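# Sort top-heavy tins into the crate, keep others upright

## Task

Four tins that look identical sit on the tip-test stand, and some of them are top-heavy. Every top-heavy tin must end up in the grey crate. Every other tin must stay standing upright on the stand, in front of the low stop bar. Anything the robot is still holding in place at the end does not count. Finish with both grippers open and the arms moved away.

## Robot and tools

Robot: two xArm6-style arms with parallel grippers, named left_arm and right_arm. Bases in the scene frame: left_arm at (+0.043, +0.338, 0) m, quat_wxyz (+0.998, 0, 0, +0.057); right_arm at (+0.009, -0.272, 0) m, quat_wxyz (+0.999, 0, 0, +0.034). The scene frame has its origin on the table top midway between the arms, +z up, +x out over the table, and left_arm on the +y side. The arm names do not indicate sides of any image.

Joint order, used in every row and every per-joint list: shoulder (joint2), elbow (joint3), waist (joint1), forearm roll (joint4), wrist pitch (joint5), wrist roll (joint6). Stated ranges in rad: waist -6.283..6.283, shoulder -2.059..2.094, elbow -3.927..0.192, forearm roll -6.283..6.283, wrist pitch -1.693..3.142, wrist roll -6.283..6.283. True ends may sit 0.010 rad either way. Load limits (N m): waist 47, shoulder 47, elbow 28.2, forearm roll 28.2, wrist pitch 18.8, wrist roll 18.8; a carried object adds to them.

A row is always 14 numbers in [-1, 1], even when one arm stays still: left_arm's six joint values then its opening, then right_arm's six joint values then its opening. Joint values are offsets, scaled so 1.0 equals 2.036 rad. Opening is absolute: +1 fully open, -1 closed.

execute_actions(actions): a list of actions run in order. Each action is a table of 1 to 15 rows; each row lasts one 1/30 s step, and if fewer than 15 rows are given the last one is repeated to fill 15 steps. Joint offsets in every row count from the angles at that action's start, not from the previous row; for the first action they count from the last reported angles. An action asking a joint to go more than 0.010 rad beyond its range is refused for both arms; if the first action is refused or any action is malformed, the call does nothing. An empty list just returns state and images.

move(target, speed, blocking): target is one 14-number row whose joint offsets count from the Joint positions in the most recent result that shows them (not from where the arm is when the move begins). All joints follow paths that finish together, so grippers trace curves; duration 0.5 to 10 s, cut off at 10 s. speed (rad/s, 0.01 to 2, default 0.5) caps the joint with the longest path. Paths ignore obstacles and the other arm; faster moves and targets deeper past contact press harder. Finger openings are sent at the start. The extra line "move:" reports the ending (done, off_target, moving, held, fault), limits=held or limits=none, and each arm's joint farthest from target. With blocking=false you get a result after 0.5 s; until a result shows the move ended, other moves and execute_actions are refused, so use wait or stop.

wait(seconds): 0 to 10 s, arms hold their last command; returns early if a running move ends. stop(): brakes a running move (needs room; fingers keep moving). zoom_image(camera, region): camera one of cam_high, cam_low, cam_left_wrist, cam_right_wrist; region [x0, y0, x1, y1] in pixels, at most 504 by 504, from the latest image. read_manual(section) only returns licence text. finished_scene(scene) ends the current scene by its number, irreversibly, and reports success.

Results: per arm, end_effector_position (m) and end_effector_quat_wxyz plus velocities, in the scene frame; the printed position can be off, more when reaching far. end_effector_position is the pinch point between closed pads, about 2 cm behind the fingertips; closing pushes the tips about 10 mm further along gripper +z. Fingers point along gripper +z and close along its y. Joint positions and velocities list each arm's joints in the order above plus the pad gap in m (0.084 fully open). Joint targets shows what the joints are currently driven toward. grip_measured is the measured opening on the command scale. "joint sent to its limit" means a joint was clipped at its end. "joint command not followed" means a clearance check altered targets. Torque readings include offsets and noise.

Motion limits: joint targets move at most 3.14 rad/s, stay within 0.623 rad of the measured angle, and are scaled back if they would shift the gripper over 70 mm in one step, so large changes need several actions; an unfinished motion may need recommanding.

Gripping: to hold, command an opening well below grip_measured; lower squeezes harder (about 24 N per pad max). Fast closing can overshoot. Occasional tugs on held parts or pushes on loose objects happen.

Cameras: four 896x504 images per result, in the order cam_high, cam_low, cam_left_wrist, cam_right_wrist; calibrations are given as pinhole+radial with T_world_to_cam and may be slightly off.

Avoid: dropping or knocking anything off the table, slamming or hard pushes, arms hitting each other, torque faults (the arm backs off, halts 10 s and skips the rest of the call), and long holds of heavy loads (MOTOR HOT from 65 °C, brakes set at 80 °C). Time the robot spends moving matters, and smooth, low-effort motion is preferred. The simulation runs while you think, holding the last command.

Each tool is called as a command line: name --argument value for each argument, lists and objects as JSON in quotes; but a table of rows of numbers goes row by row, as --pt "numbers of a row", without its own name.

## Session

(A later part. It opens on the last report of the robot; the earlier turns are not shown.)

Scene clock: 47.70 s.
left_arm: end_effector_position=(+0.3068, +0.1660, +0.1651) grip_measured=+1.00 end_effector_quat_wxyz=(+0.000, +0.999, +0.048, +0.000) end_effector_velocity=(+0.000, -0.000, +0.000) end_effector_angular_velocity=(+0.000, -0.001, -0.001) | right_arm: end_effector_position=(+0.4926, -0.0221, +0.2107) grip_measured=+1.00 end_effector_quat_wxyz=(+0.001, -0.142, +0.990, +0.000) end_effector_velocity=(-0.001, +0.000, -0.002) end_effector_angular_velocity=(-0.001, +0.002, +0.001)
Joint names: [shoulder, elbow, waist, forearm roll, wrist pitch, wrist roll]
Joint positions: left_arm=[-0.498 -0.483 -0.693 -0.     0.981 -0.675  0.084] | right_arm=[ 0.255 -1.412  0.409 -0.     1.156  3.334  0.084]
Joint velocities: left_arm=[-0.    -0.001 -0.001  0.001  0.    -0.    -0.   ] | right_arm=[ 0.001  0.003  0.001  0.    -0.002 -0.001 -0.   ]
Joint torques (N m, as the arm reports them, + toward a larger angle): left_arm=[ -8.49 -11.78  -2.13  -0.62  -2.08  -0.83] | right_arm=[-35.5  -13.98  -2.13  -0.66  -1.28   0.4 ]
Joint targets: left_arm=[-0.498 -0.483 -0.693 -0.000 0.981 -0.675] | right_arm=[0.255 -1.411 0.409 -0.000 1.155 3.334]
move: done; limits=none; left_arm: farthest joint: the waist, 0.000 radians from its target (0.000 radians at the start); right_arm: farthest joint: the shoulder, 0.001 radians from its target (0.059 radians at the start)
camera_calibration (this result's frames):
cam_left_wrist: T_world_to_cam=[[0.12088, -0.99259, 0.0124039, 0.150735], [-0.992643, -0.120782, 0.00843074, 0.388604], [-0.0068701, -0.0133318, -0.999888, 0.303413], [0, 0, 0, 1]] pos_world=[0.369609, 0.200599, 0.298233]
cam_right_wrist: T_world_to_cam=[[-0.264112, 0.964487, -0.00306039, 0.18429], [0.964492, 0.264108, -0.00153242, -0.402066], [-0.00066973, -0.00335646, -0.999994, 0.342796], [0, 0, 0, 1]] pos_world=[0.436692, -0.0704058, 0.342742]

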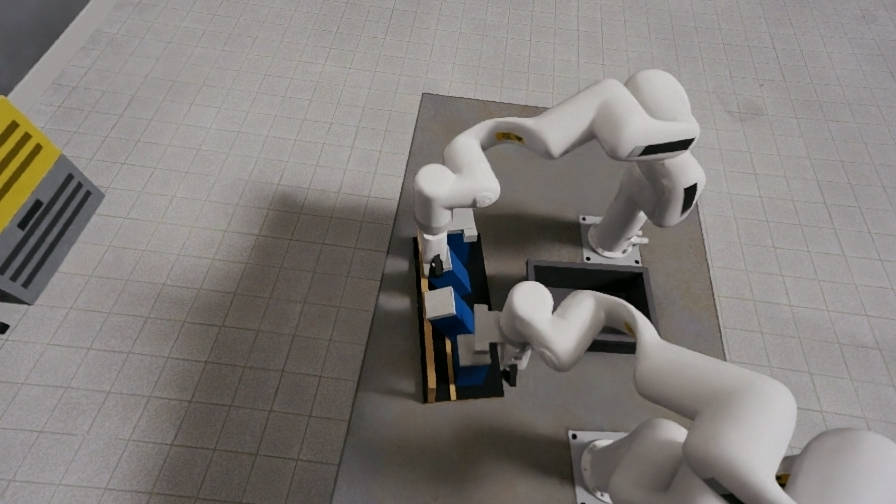

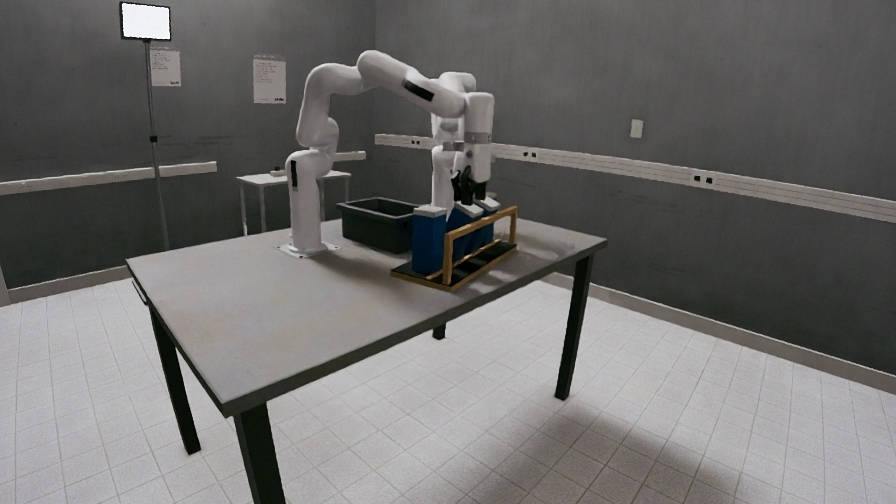

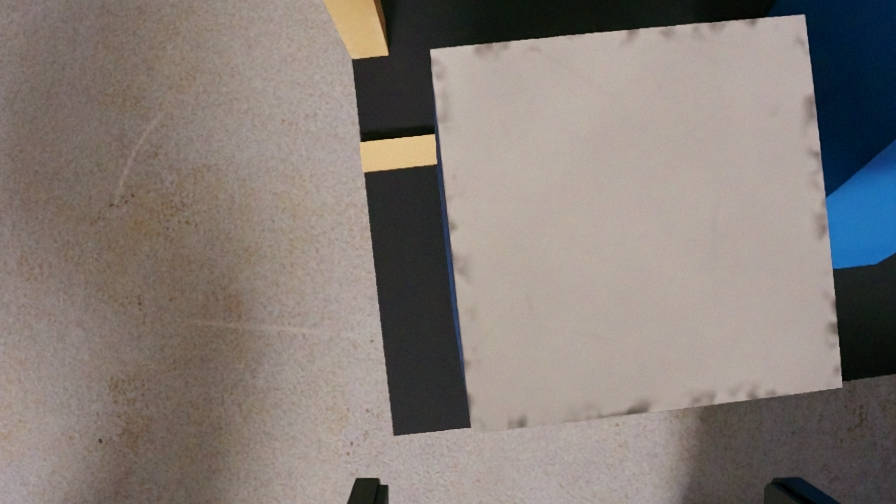

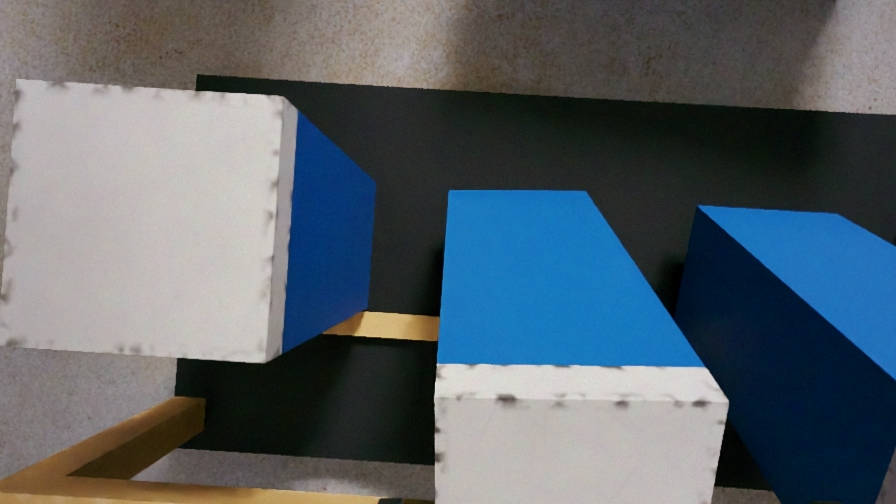

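move --target '[0,0,0,0,0,0,1,0.0151,0.0306,0,0,-0.0458,0,1]' --speed 0.1

Scene clock: 50.13 s.
left_arm: end_effector_position=(+0.3068, +0.1660, +0.1651) grip_measured=+1.00 end_effector_quat_wxyz=(+0.000, +0.999, +0.048, +0.000) end_effector_velocity=(+0.000, -0.000, +0.000) end_effector_angular_velocity=(-0.000, -0.000, -0.000) | right_arm: end_effector_position=(+0.4929, -0.0219, +0.1752) grip_measured=+1.00 end_effector_quat_wxyz=(+0.001, -0.142, +0.990, +0.000) end_effector_velocity=(-0.000, -0.000, -0.001) end_effector_angular_velocity=(-0.000, +0.001, -0.000)
Joint names: [shoulder, elbow, waist, forearm roll, wrist pitch, wrist roll]
Joint positions: left_arm=[-0.498 -0.483 -0.693 -0.     0.981 -0.675  0.084] | right_arm=[ 0.285 -1.35   0.409 -0.     1.063  3.334  0.084]
Joint velocities: left_arm=[ 0. -0. -0. -0.  0.  0.  0.] | right_arm=[ 0.     0.002 -0.     0.    -0.002 -0.    -0.   ]
Joint torques (N m, as the arm reports them, + toward a larger angle): left_arm=[ -8.71 -11.87  -1.76  -0.53  -2.05  -0.81] | right_arm=[-35.82 -13.64  -2.12  -0.7   -1.27   0.45]
Joint targets: left_arm=[-0.498 -0.483 -0.693 -0.000 0.981 -0.675] | right_arm=[0.286 -1.350 0.409 -0.000 1.062 3.334]
move: done; limits=none; left_arm: farthest joint: the waist, 0.000 radians from its target (0.000 radians at the start); right_arm: farthest joint: the waist, 0.000 radians from its target (0.000 radians at the start)
camera_calibration (this result's frames):
cam_left_wrist: T_world_to_cam=[[0.12088, -0.99259, 0.0124039, 0.150735], [-0.992643, -0.120781, 0.00843076, 0.388604], [-0.00687013, -0.0133317, -0.999888, 0.303413], [0, 0, 0, 1]] pos_world=[0.369609, 0.200599, 0.298233]
cam_right_wrist: T_world_to_cam=[[-0.264123, 0.964484, -0.00295348, 0.18408], [0.964489, 0.264121, -0.00105346, -0.402607], [-0.000235967, -0.00312684, -0.999995, 0.307144], [0, 0, 0, 1]] pos_world=[0.437003, -0.0702443, 0.307262]

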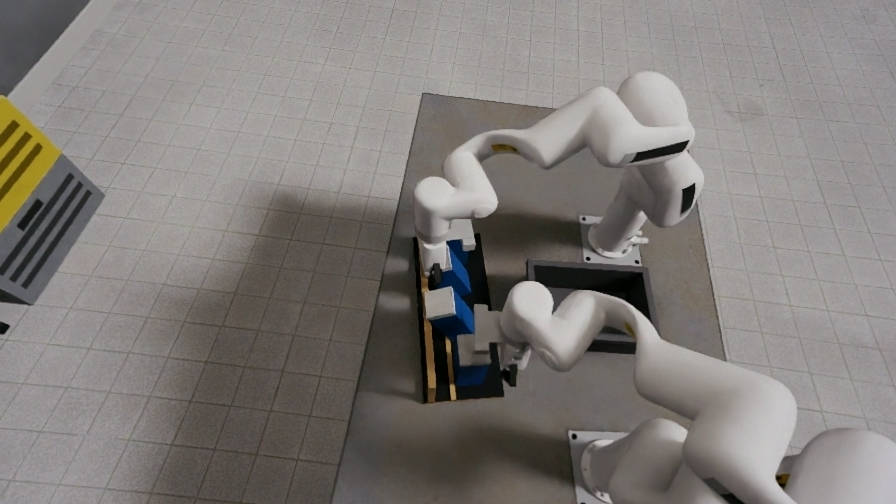

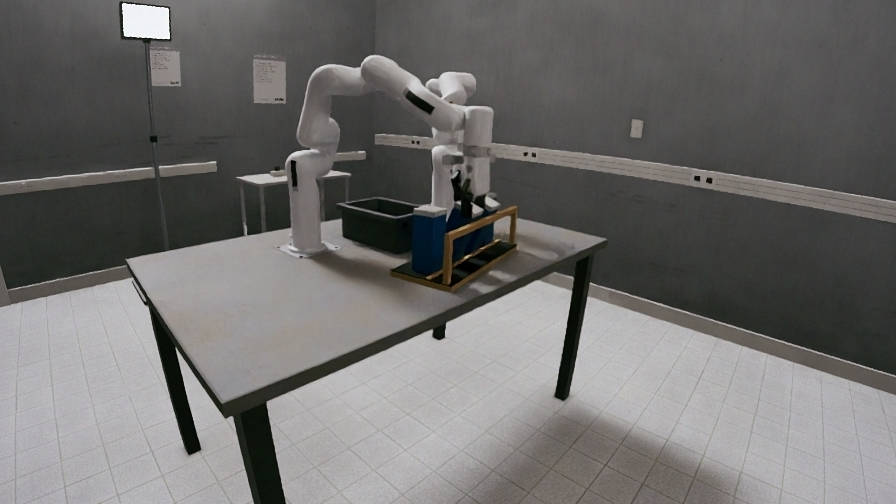

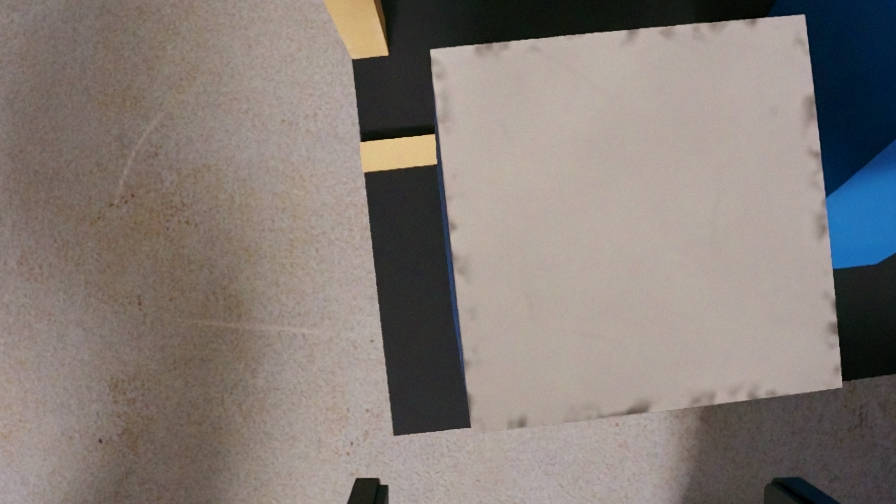

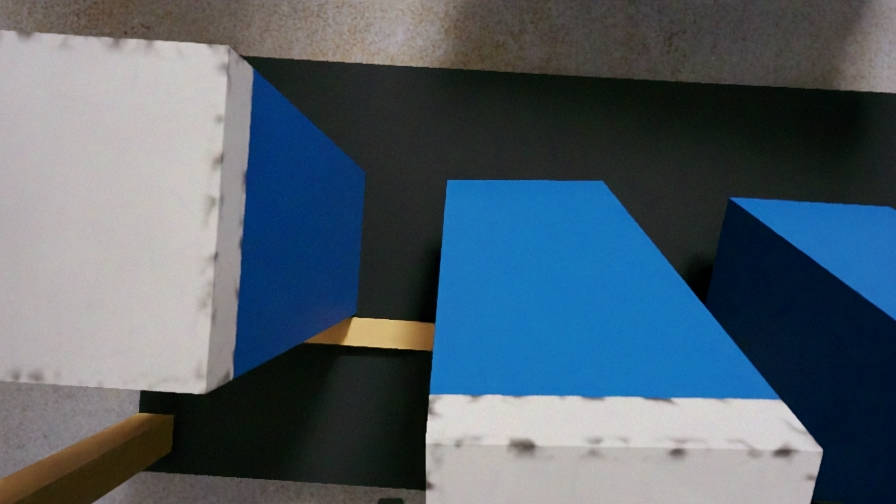

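move --target '[0,0,0,0,0,0,1,0,0,0,0,0,0,-0.3]'

Scene clock: 51.20 s.
left_arm: end_effector_position=(+0.3068, +0.1660, +0.1651) grip_measured=+1.00 end_effector_quat_wxyz=(+0.000, +0.999, +0.048, +0.000) end_effector_velocity=(-0.000, +0.000, -0.000) end_effector_angular_velocity=(+0.001, +0.000, +0.001) | right_arm: end_effector_position=(+0.4930, -0.0219, +0.1753) grip_measured=+0.48 end_effector_quat_wxyz=(+0.001, -0.142, +0.990, +0.000) end_effector_velocity=(-0.001, -0.000, -0.000) end_effector_angular_velocity=(-0.002, +0.001, +0.001)
Joint names: [shoulder, elbow, waist, forearm roll, wrist pitch, wrist roll]
Joint positions: left_arm=[-0.498 -0.483 -0.693 -0.     0.981 -0.675  0.084] | right_arm=[ 0.285 -1.35   0.409 -0.     1.062  3.334  0.064]
Joint velocities: left_arm=[ 0.     0.001  0.     0.    -0.    -0.001 -0.   ] | right_arm=[-0.     0.001  0.001 -0.001  0.001  0.     0.   ]
Joint torques (N m, as the arm reports them, + toward a larger angle): left_arm=[ -8.58 -11.65  -1.65  -0.63  -2.15  -0.81] | right_arm=[-34.89 -13.21  -1.57  -0.17  -1.1    0.42]
Joint targets: left_arm=[-0.498 -0.483 -0.693 -0.000 0.981 -0.675] | right_arm=[0.285 -1.350 0.409 -0.000 1.063 3.334]
move: done; limits=none; left_arm: farthest joint: the waist, 0.000 radians from its target (0.000 radians at the start); right_arm: farthest joint: the wrist pitch, 0.001 radians from its target (0.001 radians at the start)
camera_calibration (this result's frames):
cam_left_wrist: T_world_to_cam=[[0.12088, -0.99259, 0.012404, 0.150735], [-0.992643, -0.120781, 0.00843075, 0.388604], [-0.0068701, -0.0133318, -0.999888, 0.303413], [0, 0, 0, 1]] pos_world=[0.369609, 0.200599, 0.298233]
cam_right_wrist: T_world_to_cam=[[-0.264093, 0.964493, -0.00297534, 0.18411], [0.964497, 0.264092, -0.000888534, -0.40269], [-0.0000712221, -0.00310436, -0.999995, 0.307118], [0, 0, 0, 1]] pos_world=[0.437038, -0.0702724, 0.307306]

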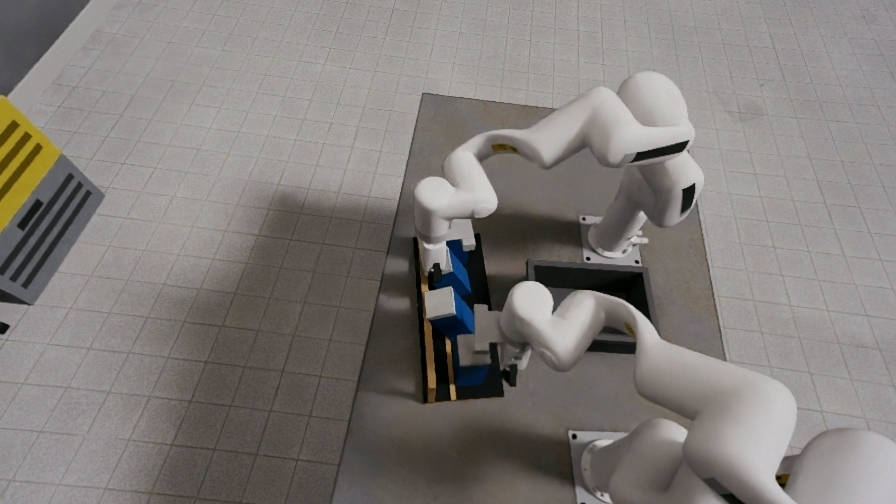

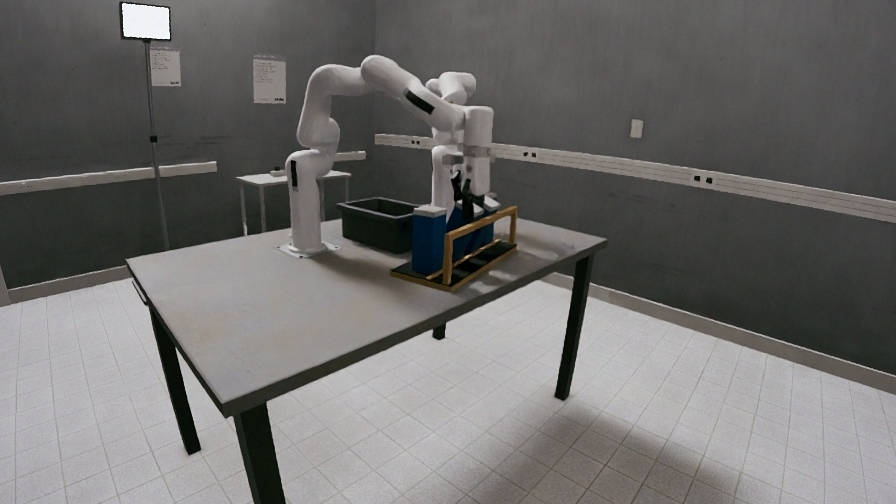

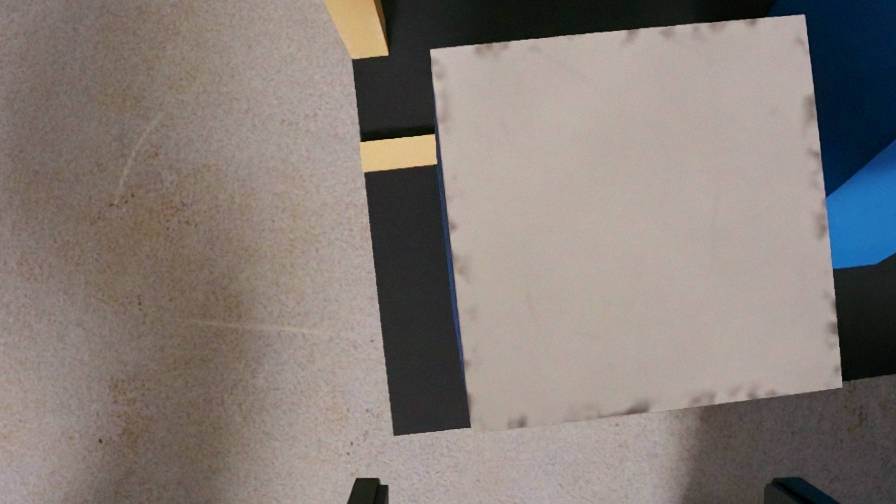

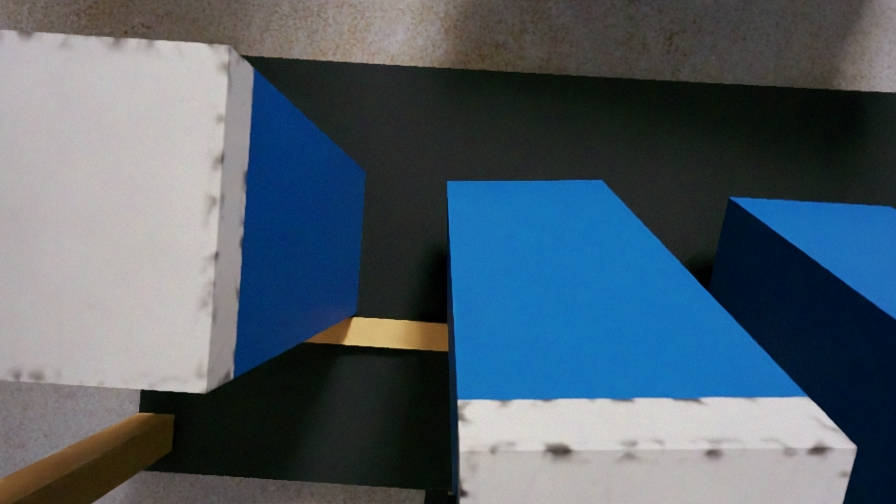

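move --target '[-0.0425,-0.1347,0,0,0.1772,0,1,-0.1830,0.0069,0.0287,0,0.1776,0.0285,-0.3]' --speed 0.3

Scene clock: 55.53 s.
left_arm: end_effector_position=(+0.3066, +0.1661, +0.2800) grip_measured=+1.00 end_effector_quat_wxyz=(+0.000, +0.999, +0.048, -0.000) end_effector_velocity=(+0.000, +0.000, +0.002) end_effector_angular_velocity=(-0.001, -0.002, +0.001) | right_arm: end_effector_position=(+0.3997, -0.0404, +0.3294) grip_measured=+0.48 end_effector_quat_wxyz=(-0.001, -0.142, +0.990, -0.000) end_effector_velocity=(-0.000, +0.000, +0.003) end_effector_angular_velocity=(+0.002, -0.004, +0.002)
Joint names: [shoulder, elbow, waist, forearm roll, wrist pitch, wrist roll]
Joint positions: left_arm=[-0.585 -0.757 -0.693 -0.     1.342 -0.675  0.084] | right_arm=[-0.086 -1.336  0.467 -0.     1.424  3.392  0.064]
Joint velocities: left_arm=[-0.001 -0.003  0.001  0.     0.002  0.     0.   ] | right_arm=[-0.004 -0.002  0.001 -0.001  0.002 -0.    -0.   ]
Joint torques (N m, as the arm reports them, + toward a larger angle): left_arm=[ -7.55 -12.29  -1.59  -0.4   -2.06  -0.83] | right_arm=[-28.27 -15.06  -2.15  -0.5   -1.4    0.43]
Joint targets: left_arm=[-0.585 -0.757 -0.693 -0.000 1.342 -0.675] | right_arm=[-0.087 -1.336 0.467 -0.000 1.424 3.392]
move: done; limits=none; left_arm: farthest joint: the waist, 0.000 radians from its target (0.000 radians at the start); right_arm: farthest joint: the shoulder, 0.001 radians from its target (0.373 radians at the start)
camera_calibration (this result's frames):
cam_left_wrist: T_world_to_cam=[[0.120837, -0.992598, 0.012167, 0.1495], [-0.992646, -0.120736, 0.00874125, 0.387399], [-0.00720755, -0.0131338, -0.999888, 0.418338], [0, 0, 0, 1]] pos_world=[0.369501, 0.200661, 0.413086]
cam_right_wrist: T_world_to_cam=[[-0.264376, 0.964412, -0.00384967, 0.17812], [0.964414, 0.264359, -0.00438136, -0.306542], [-0.00320774, -0.004871, -0.999983, 0.462326], [0, 0, 0, 1]] pos_world=[0.344207, -0.088492, 0.46166]

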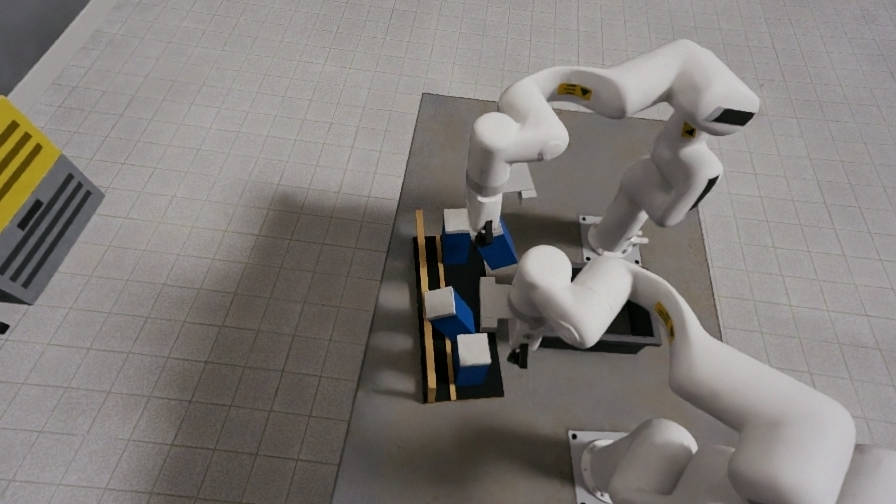

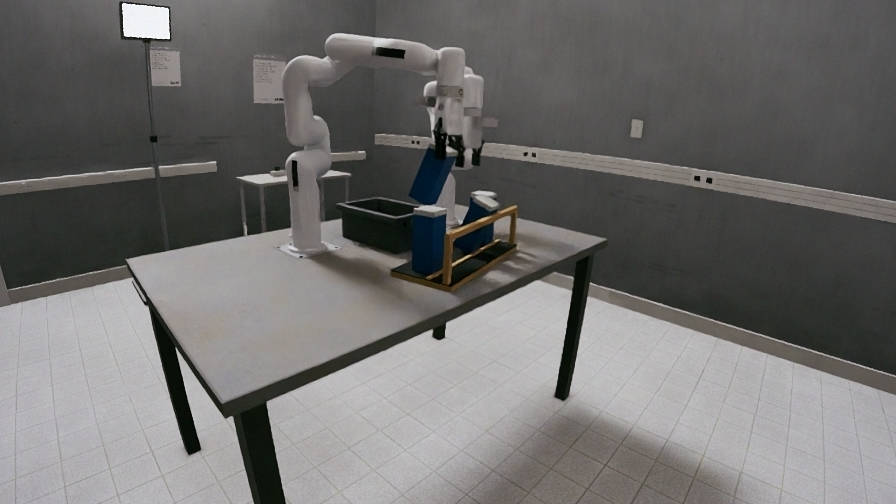

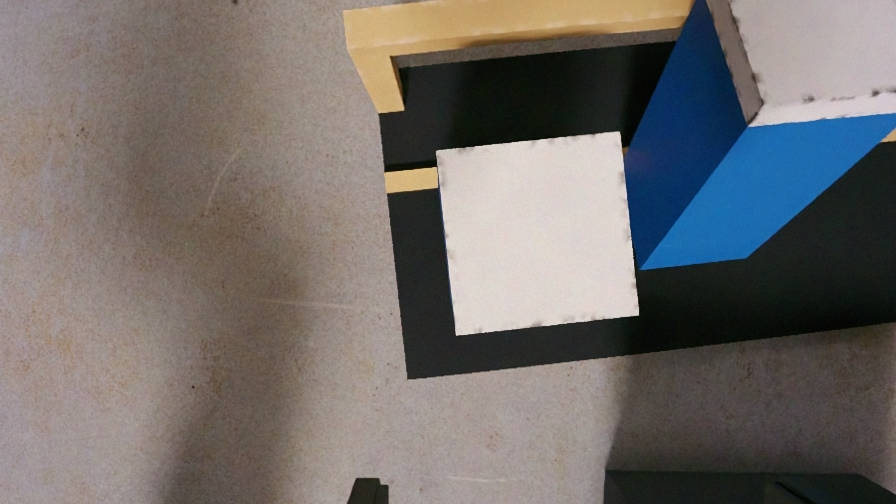

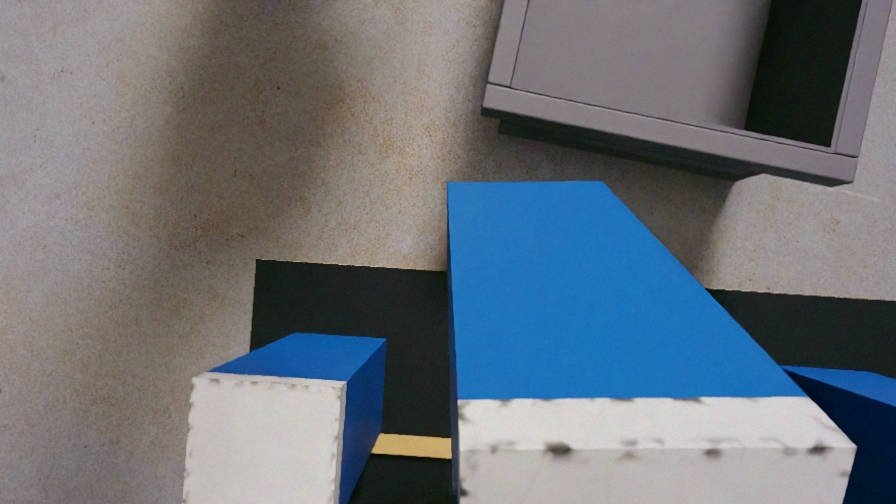

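move --target '[0.3135,-0.2791,0.0091,0,-0.0344,-0.0602,1,-0.2711,0.2595,0.2295,0,0.0106,0.3202,-0.3]' --speed 0.5

Scene clock: 58.67 s.
left_arm: end_effector_position=(+0.4622, +0.0754, +0.2700) grip_measured=+1.00 end_effector_quat_wxyz=(+0.000, +0.993, +0.118, +0.000) end_effector_velocity=(+0.000, -0.000, -0.000) end_effector_angular_velocity=(+0.001, +0.000, -0.000) | right_arm: end_effector_position=(+0.1699, -0.0203, +0.3101) grip_measured=+0.48 end_effector_quat_wxyz=(+0.000, -0.051, +0.999, +0.000) end_effector_velocity=(-0.001, +0.000, +0.000) end_effector_angular_velocity=(+0.001, -0.000, +0.002)
Joint names: [shoulder, elbow, waist, forearm roll, wrist pitch, wrist roll]
Joint positions: left_arm=[ 0.053 -1.325 -0.675 -0.     1.272 -0.798  0.084] | right_arm=[-0.638 -0.808  0.934 -0.     1.445  4.043  0.064]
Joint velocities: left_arm=[ 0.002 -0.002 -0.     0.001  0.001 -0.     0.   ] | right_arm=[-0.003  0.001  0.004  0.     0.     0.002 -0.   ]
Joint torques (N m, as the arm reports them, + toward a larger angle): left_arm=[-19.36 -12.45  -1.78  -0.48  -2.03  -0.75] | right_arm=[-12.86 -14.98  -2.05  -0.49  -1.45   0.37]
Joint targets: left_arm=[0.054 -1.325 -0.675 -0.000 1.272 -0.798] | right_arm=[-0.638 -0.807 0.934 -0.000 1.445 4.043]
move: done; limits=none; left_arm: farthest joint: the waist, 0.000 radians from its target (0.019 radians at the start); right_arm: farthest joint: the wrist roll, 0.001 radians from its target (0.652 radians at the start)
camera_calibration (this result's frames):
cam_left_wrist: T_world_to_cam=[[0.259164, -0.965755, 0.0123196, -0.0252407], [-0.96582, -0.259072, 0.00858685, 0.529033], [-0.00510113, -0.0141239, -0.999887, 0.407414], [0, 0, 0, 1]] pos_world=[0.51957, 0.118436, 0.403137]
cam_right_wrist: T_world_to_cam=[[-0.0826938, 0.99657, -0.00308359, 0.0674586], [0.996573, 0.0826865, -0.00244002, -0.100011], [-0.00217668, -0.0032748, -0.999992, 0.442264], [0, 0, 0, 1]] pos_world=[0.106209, -0.0575093, 0.442225]

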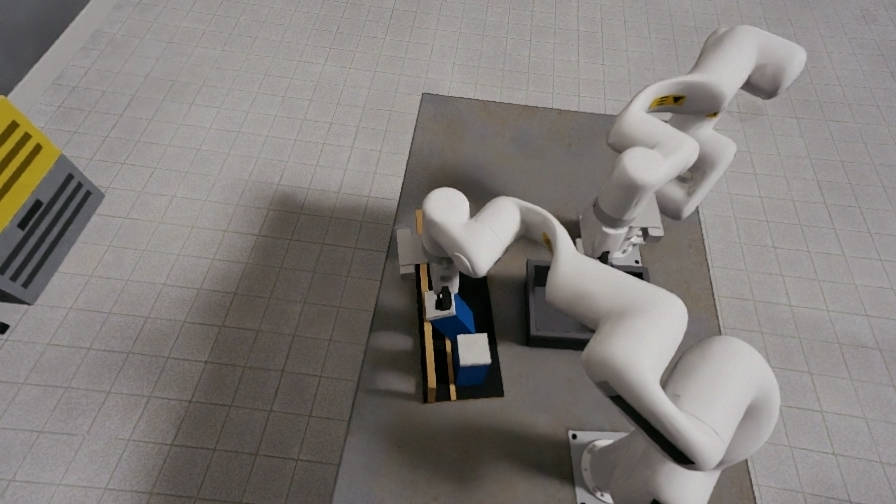

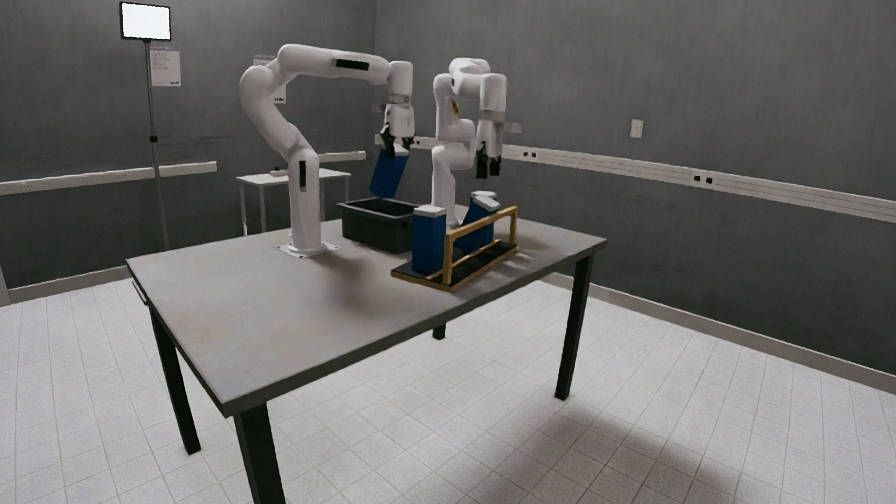

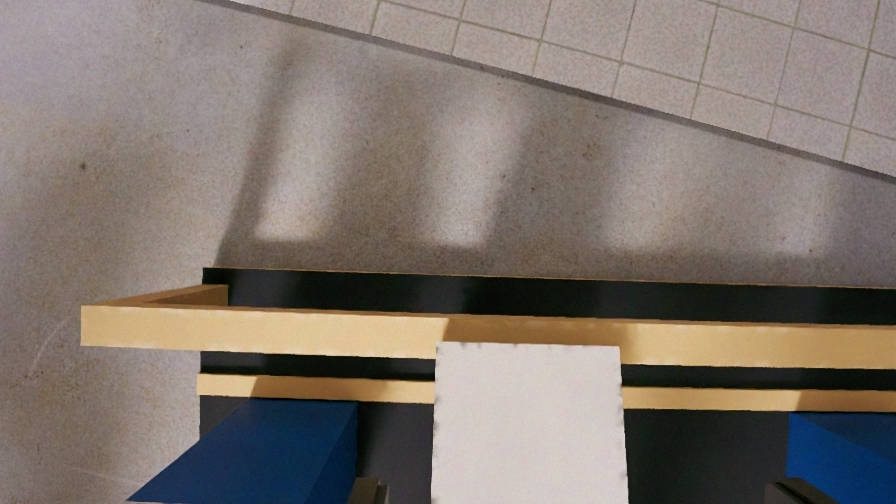

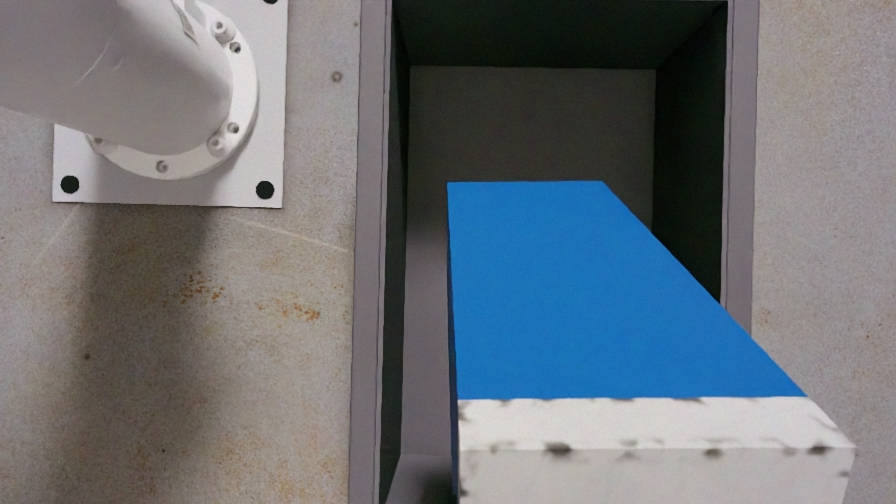

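move --target '[0.0322,0.0938,0,0,-0.1259,0,1,0.0207,0.1701,0,0,-0.1903,0,-0.3]' --speed 0.25

Scene clock: 61.93 s.
left_arm: end_effector_position=(+0.4622, +0.0753, +0.1771) grip_measured=+1.00 end_effector_quat_wxyz=(+0.000, +0.993, +0.118, +0.000) end_effector_velocity=(-0.000, +0.000, -0.001) end_effector_angular_velocity=(+0.001, +0.002, +0.001) | right_arm: end_effector_position=(+0.1687, -0.0221, +0.1804) grip_measured=+0.48 end_effector_quat_wxyz=(-0.000, -0.051, +0.999, -0.000) end_effector_velocity=(-0.001, -0.000, -0.001) end_effector_angular_velocity=(-0.001, +0.002, +0.001)
Joint names: [shoulder, elbow, waist, forearm roll, wrist pitch, wrist roll]
Joint positions: left_arm=[ 0.118 -1.134 -0.675 -0.     1.016 -0.798  0.084] | right_arm=[-0.596 -0.462  0.934 -0.     1.058  4.043  0.064]
Joint velocities: left_arm=[ 0.001  0.001  0.    -0.     0.    -0.001  0.   ] | right_arm=[ 0.001  0.003  0.001  0.001 -0.002 -0.001  0.   ]
Joint torques (N m, as the arm reports them, + toward a larger angle): left_arm=[-19.97 -11.77  -1.57  -0.66  -2.13  -0.85] | right_arm=[-13.71 -14.85  -2.02  -0.47  -1.44   0.35]
Joint targets: left_arm=[0.119 -1.134 -0.675 -0.000 1.016 -0.798] | right_arm=[-0.596 -0.461 0.934 -0.000 1.058 4.043]
move: done; limits=none; left_arm: farthest joint: the waist, 0.000 radians from its target (0.000 radians at the start); right_arm: farthest joint: the waist, 0.000 radians from its target (0.000 radians at the start)
camera_calibration (this result's frames):
cam_left_wrist: T_world_to_cam=[[0.259196, -0.965746, 0.01236, -0.0241522], [-0.965812, -0.259105, 0.00852978, 0.529879], [-0.00503506, -0.0141483, -0.999887, 0.314502], [0, 0, 0, 1]] pos_world=[0.519607, 0.118419, 0.310245]
cam_right_wrist: T_world_to_cam=[[-0.0827853, 0.996561, -0.00360676, 0.0688863], [0.996564, 0.0827752, -0.00287488, -0.0989197], [-0.00256644, -0.00383237, -0.999989, 0.312616], [0, 0, 0, 1]] pos_world=[0.105085, -0.0592632, 0.312576]

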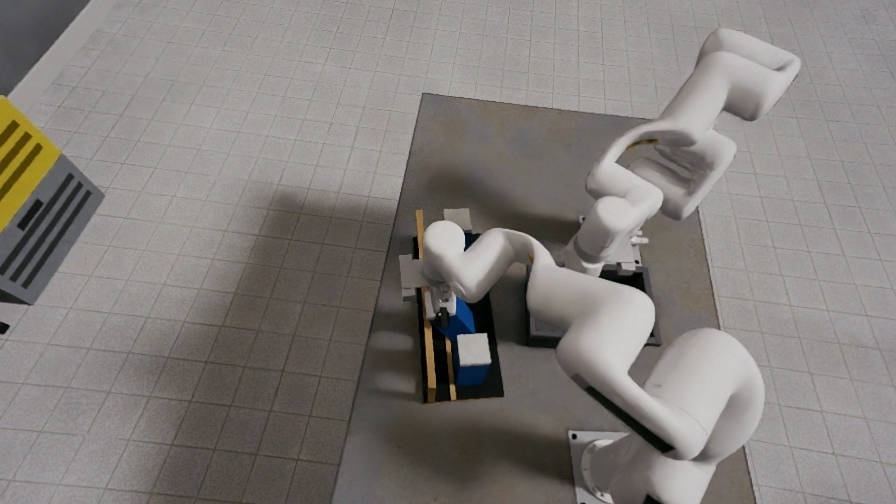

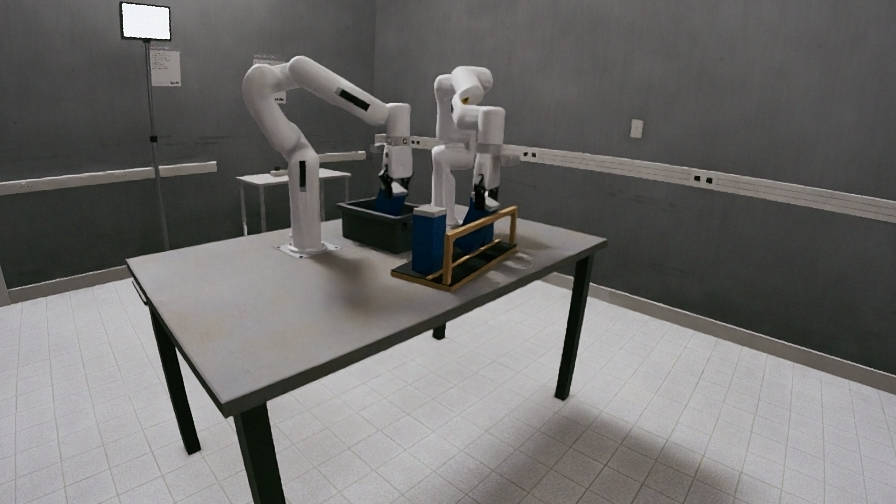

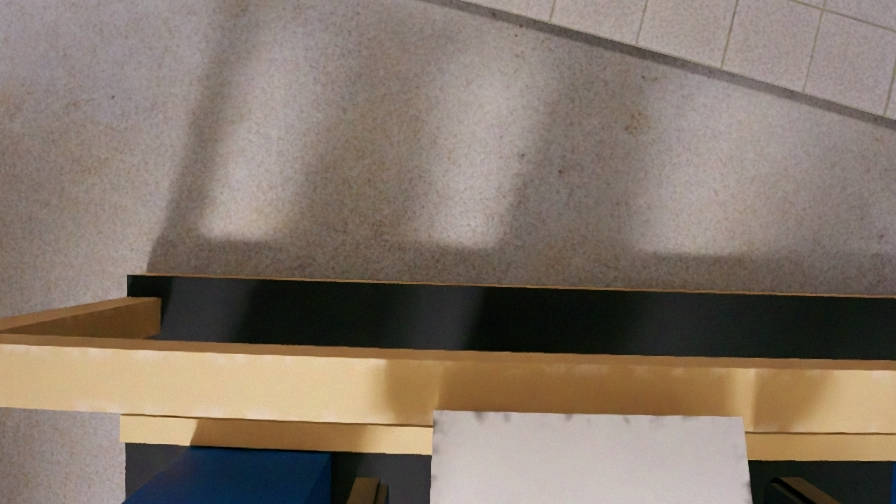

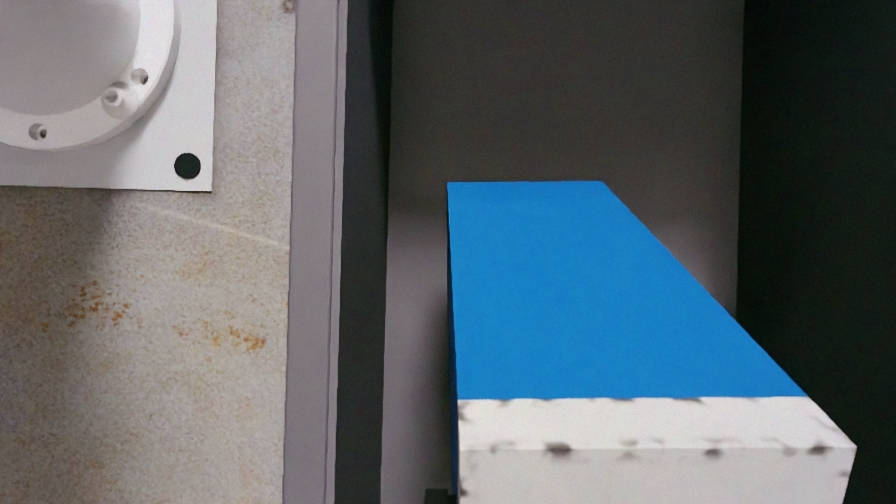

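move --target '[0,0,0,0,0,0,-0.3,0,0,0,0,0,0,1]'

Scene clock: 62.80 s.
left_arm: end_effector_position=(+0.4622, +0.0753, +0.1771) grip_measured=+0.48 end_effector_quat_wxyz=(+0.000, +0.993, +0.118, +0.000) end_effector_velocity=(-0.000, +0.000, -0.000) end_effector_angular_velocity=(+0.000, +0.000, +0.000) | right_arm: end_effector_position=(+0.1687, -0.0221, +0.1804) grip_measured=+1.00 end_effector_quat_wxyz=(+0.000, -0.051, +0.999, -0.000) end_effector_velocity=(+0.000, -0.000, +0.001) end_effector_angular_velocity=(-0.000, -0.000, -0.002)
Joint names: [shoulder, elbow, waist, forearm roll, wrist pitch, wrist roll]
Joint positions: left_arm=[ 0.118 -1.134 -0.675 -0.     1.016 -0.798  0.064] | right_arm=[-0.596 -0.462  0.934 -0.     1.058  4.043  0.084]
Joint velocities: left_arm=[ 0.  0.  0.  0.  0. -0.  0.] | right_arm=[-0.001 -0.001 -0.001 -0.001  0.002  0.001  0.   ]
Joint torques (N m, as the arm reports them, + toward a larger angle): left_arm=[-20.15 -11.9   -1.37  -0.4   -1.87  -0.89] | right_arm=[-12.49 -13.66  -2.15  -0.53  -1.22   0.41]
Joint targets: left_arm=[0.118 -1.134 -0.675 -0.000 1.016 -0.798] | right_arm=[-0.596 -0.462 0.934 -0.000 1.058 4.043]
move: done; limits=none; left_arm: farthest joint: the waist, 0.000 radians from its target (0.000 radians at the start); right_arm: farthest joint: the waist, 0.000 radians from its target (0.000 radians at the start)
camera_calibration (this result's frames):
cam_left_wrist: T_world_to_cam=[[0.259175, -0.965752, 0.0123343, -0.0241487], [-0.965817, -0.259083, 0.0085949, 0.529841], [-0.00510495, -0.0141402, -0.999887, 0.314486], [0, 0, 0, 1]] pos_world=[0.519593, 0.118398, 0.310194]
cam_right_wrist: T_world_to_cam=[[-0.082788, 0.996561, -0.00354103, 0.0688557], [0.996564, 0.0827781, -0.00285052, -0.0989262], [-0.0025476, -0.00376486, -0.99999, 0.312632], [0, 0, 0, 1]] pos_world=[0.105083, -0.059253, 0.312591]

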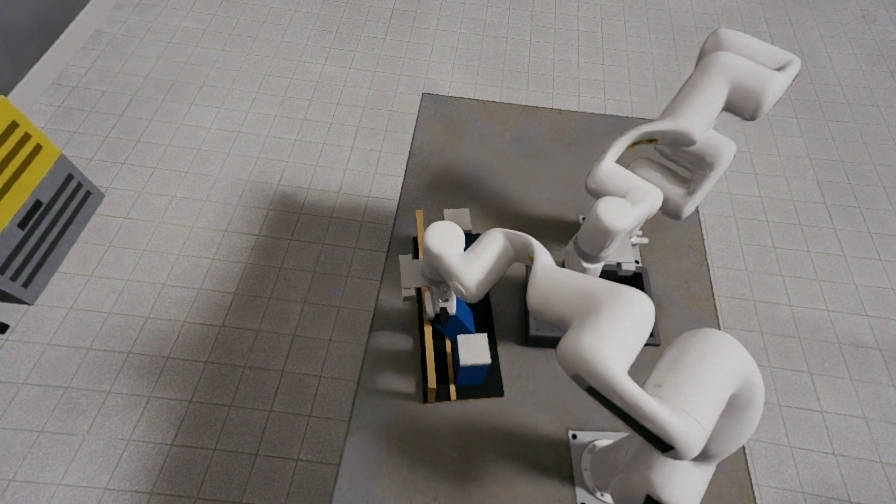

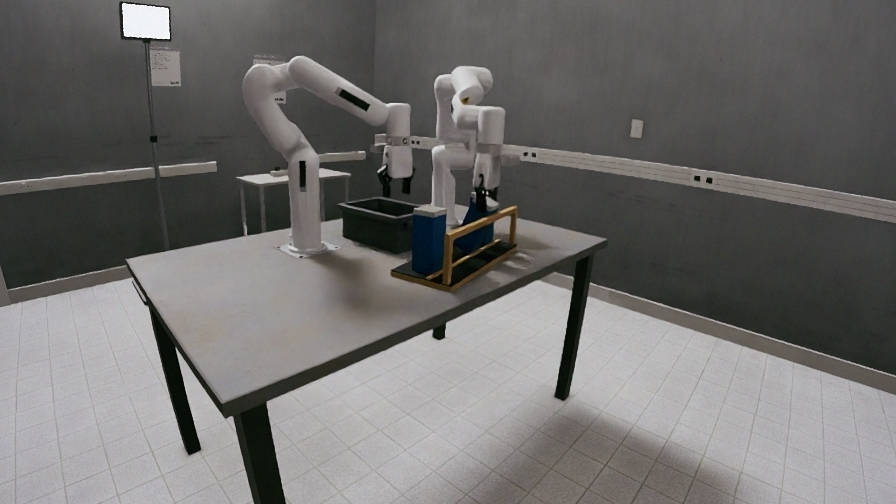

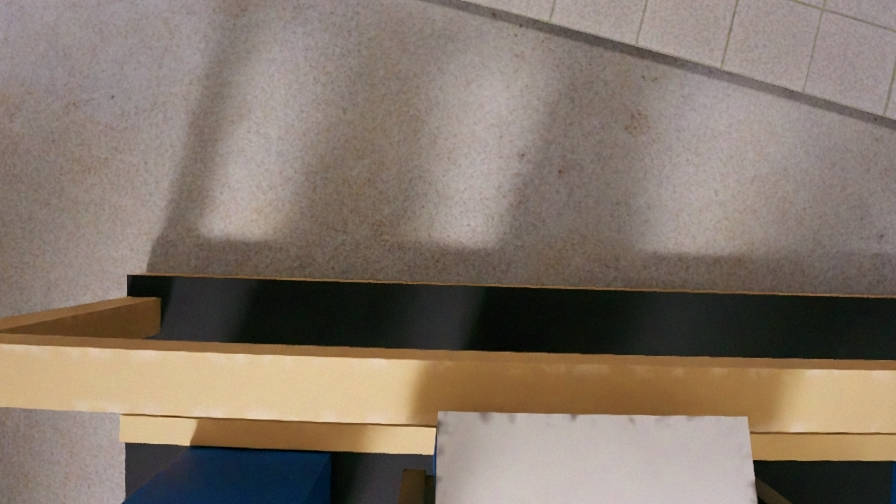

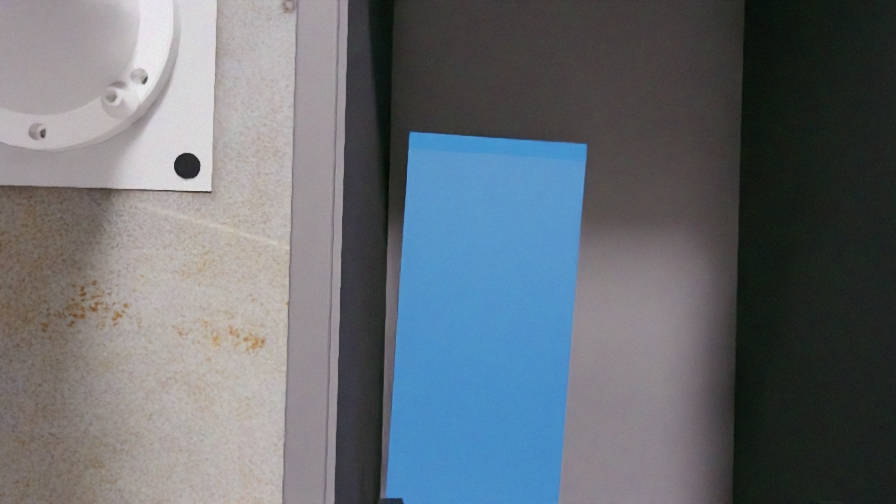

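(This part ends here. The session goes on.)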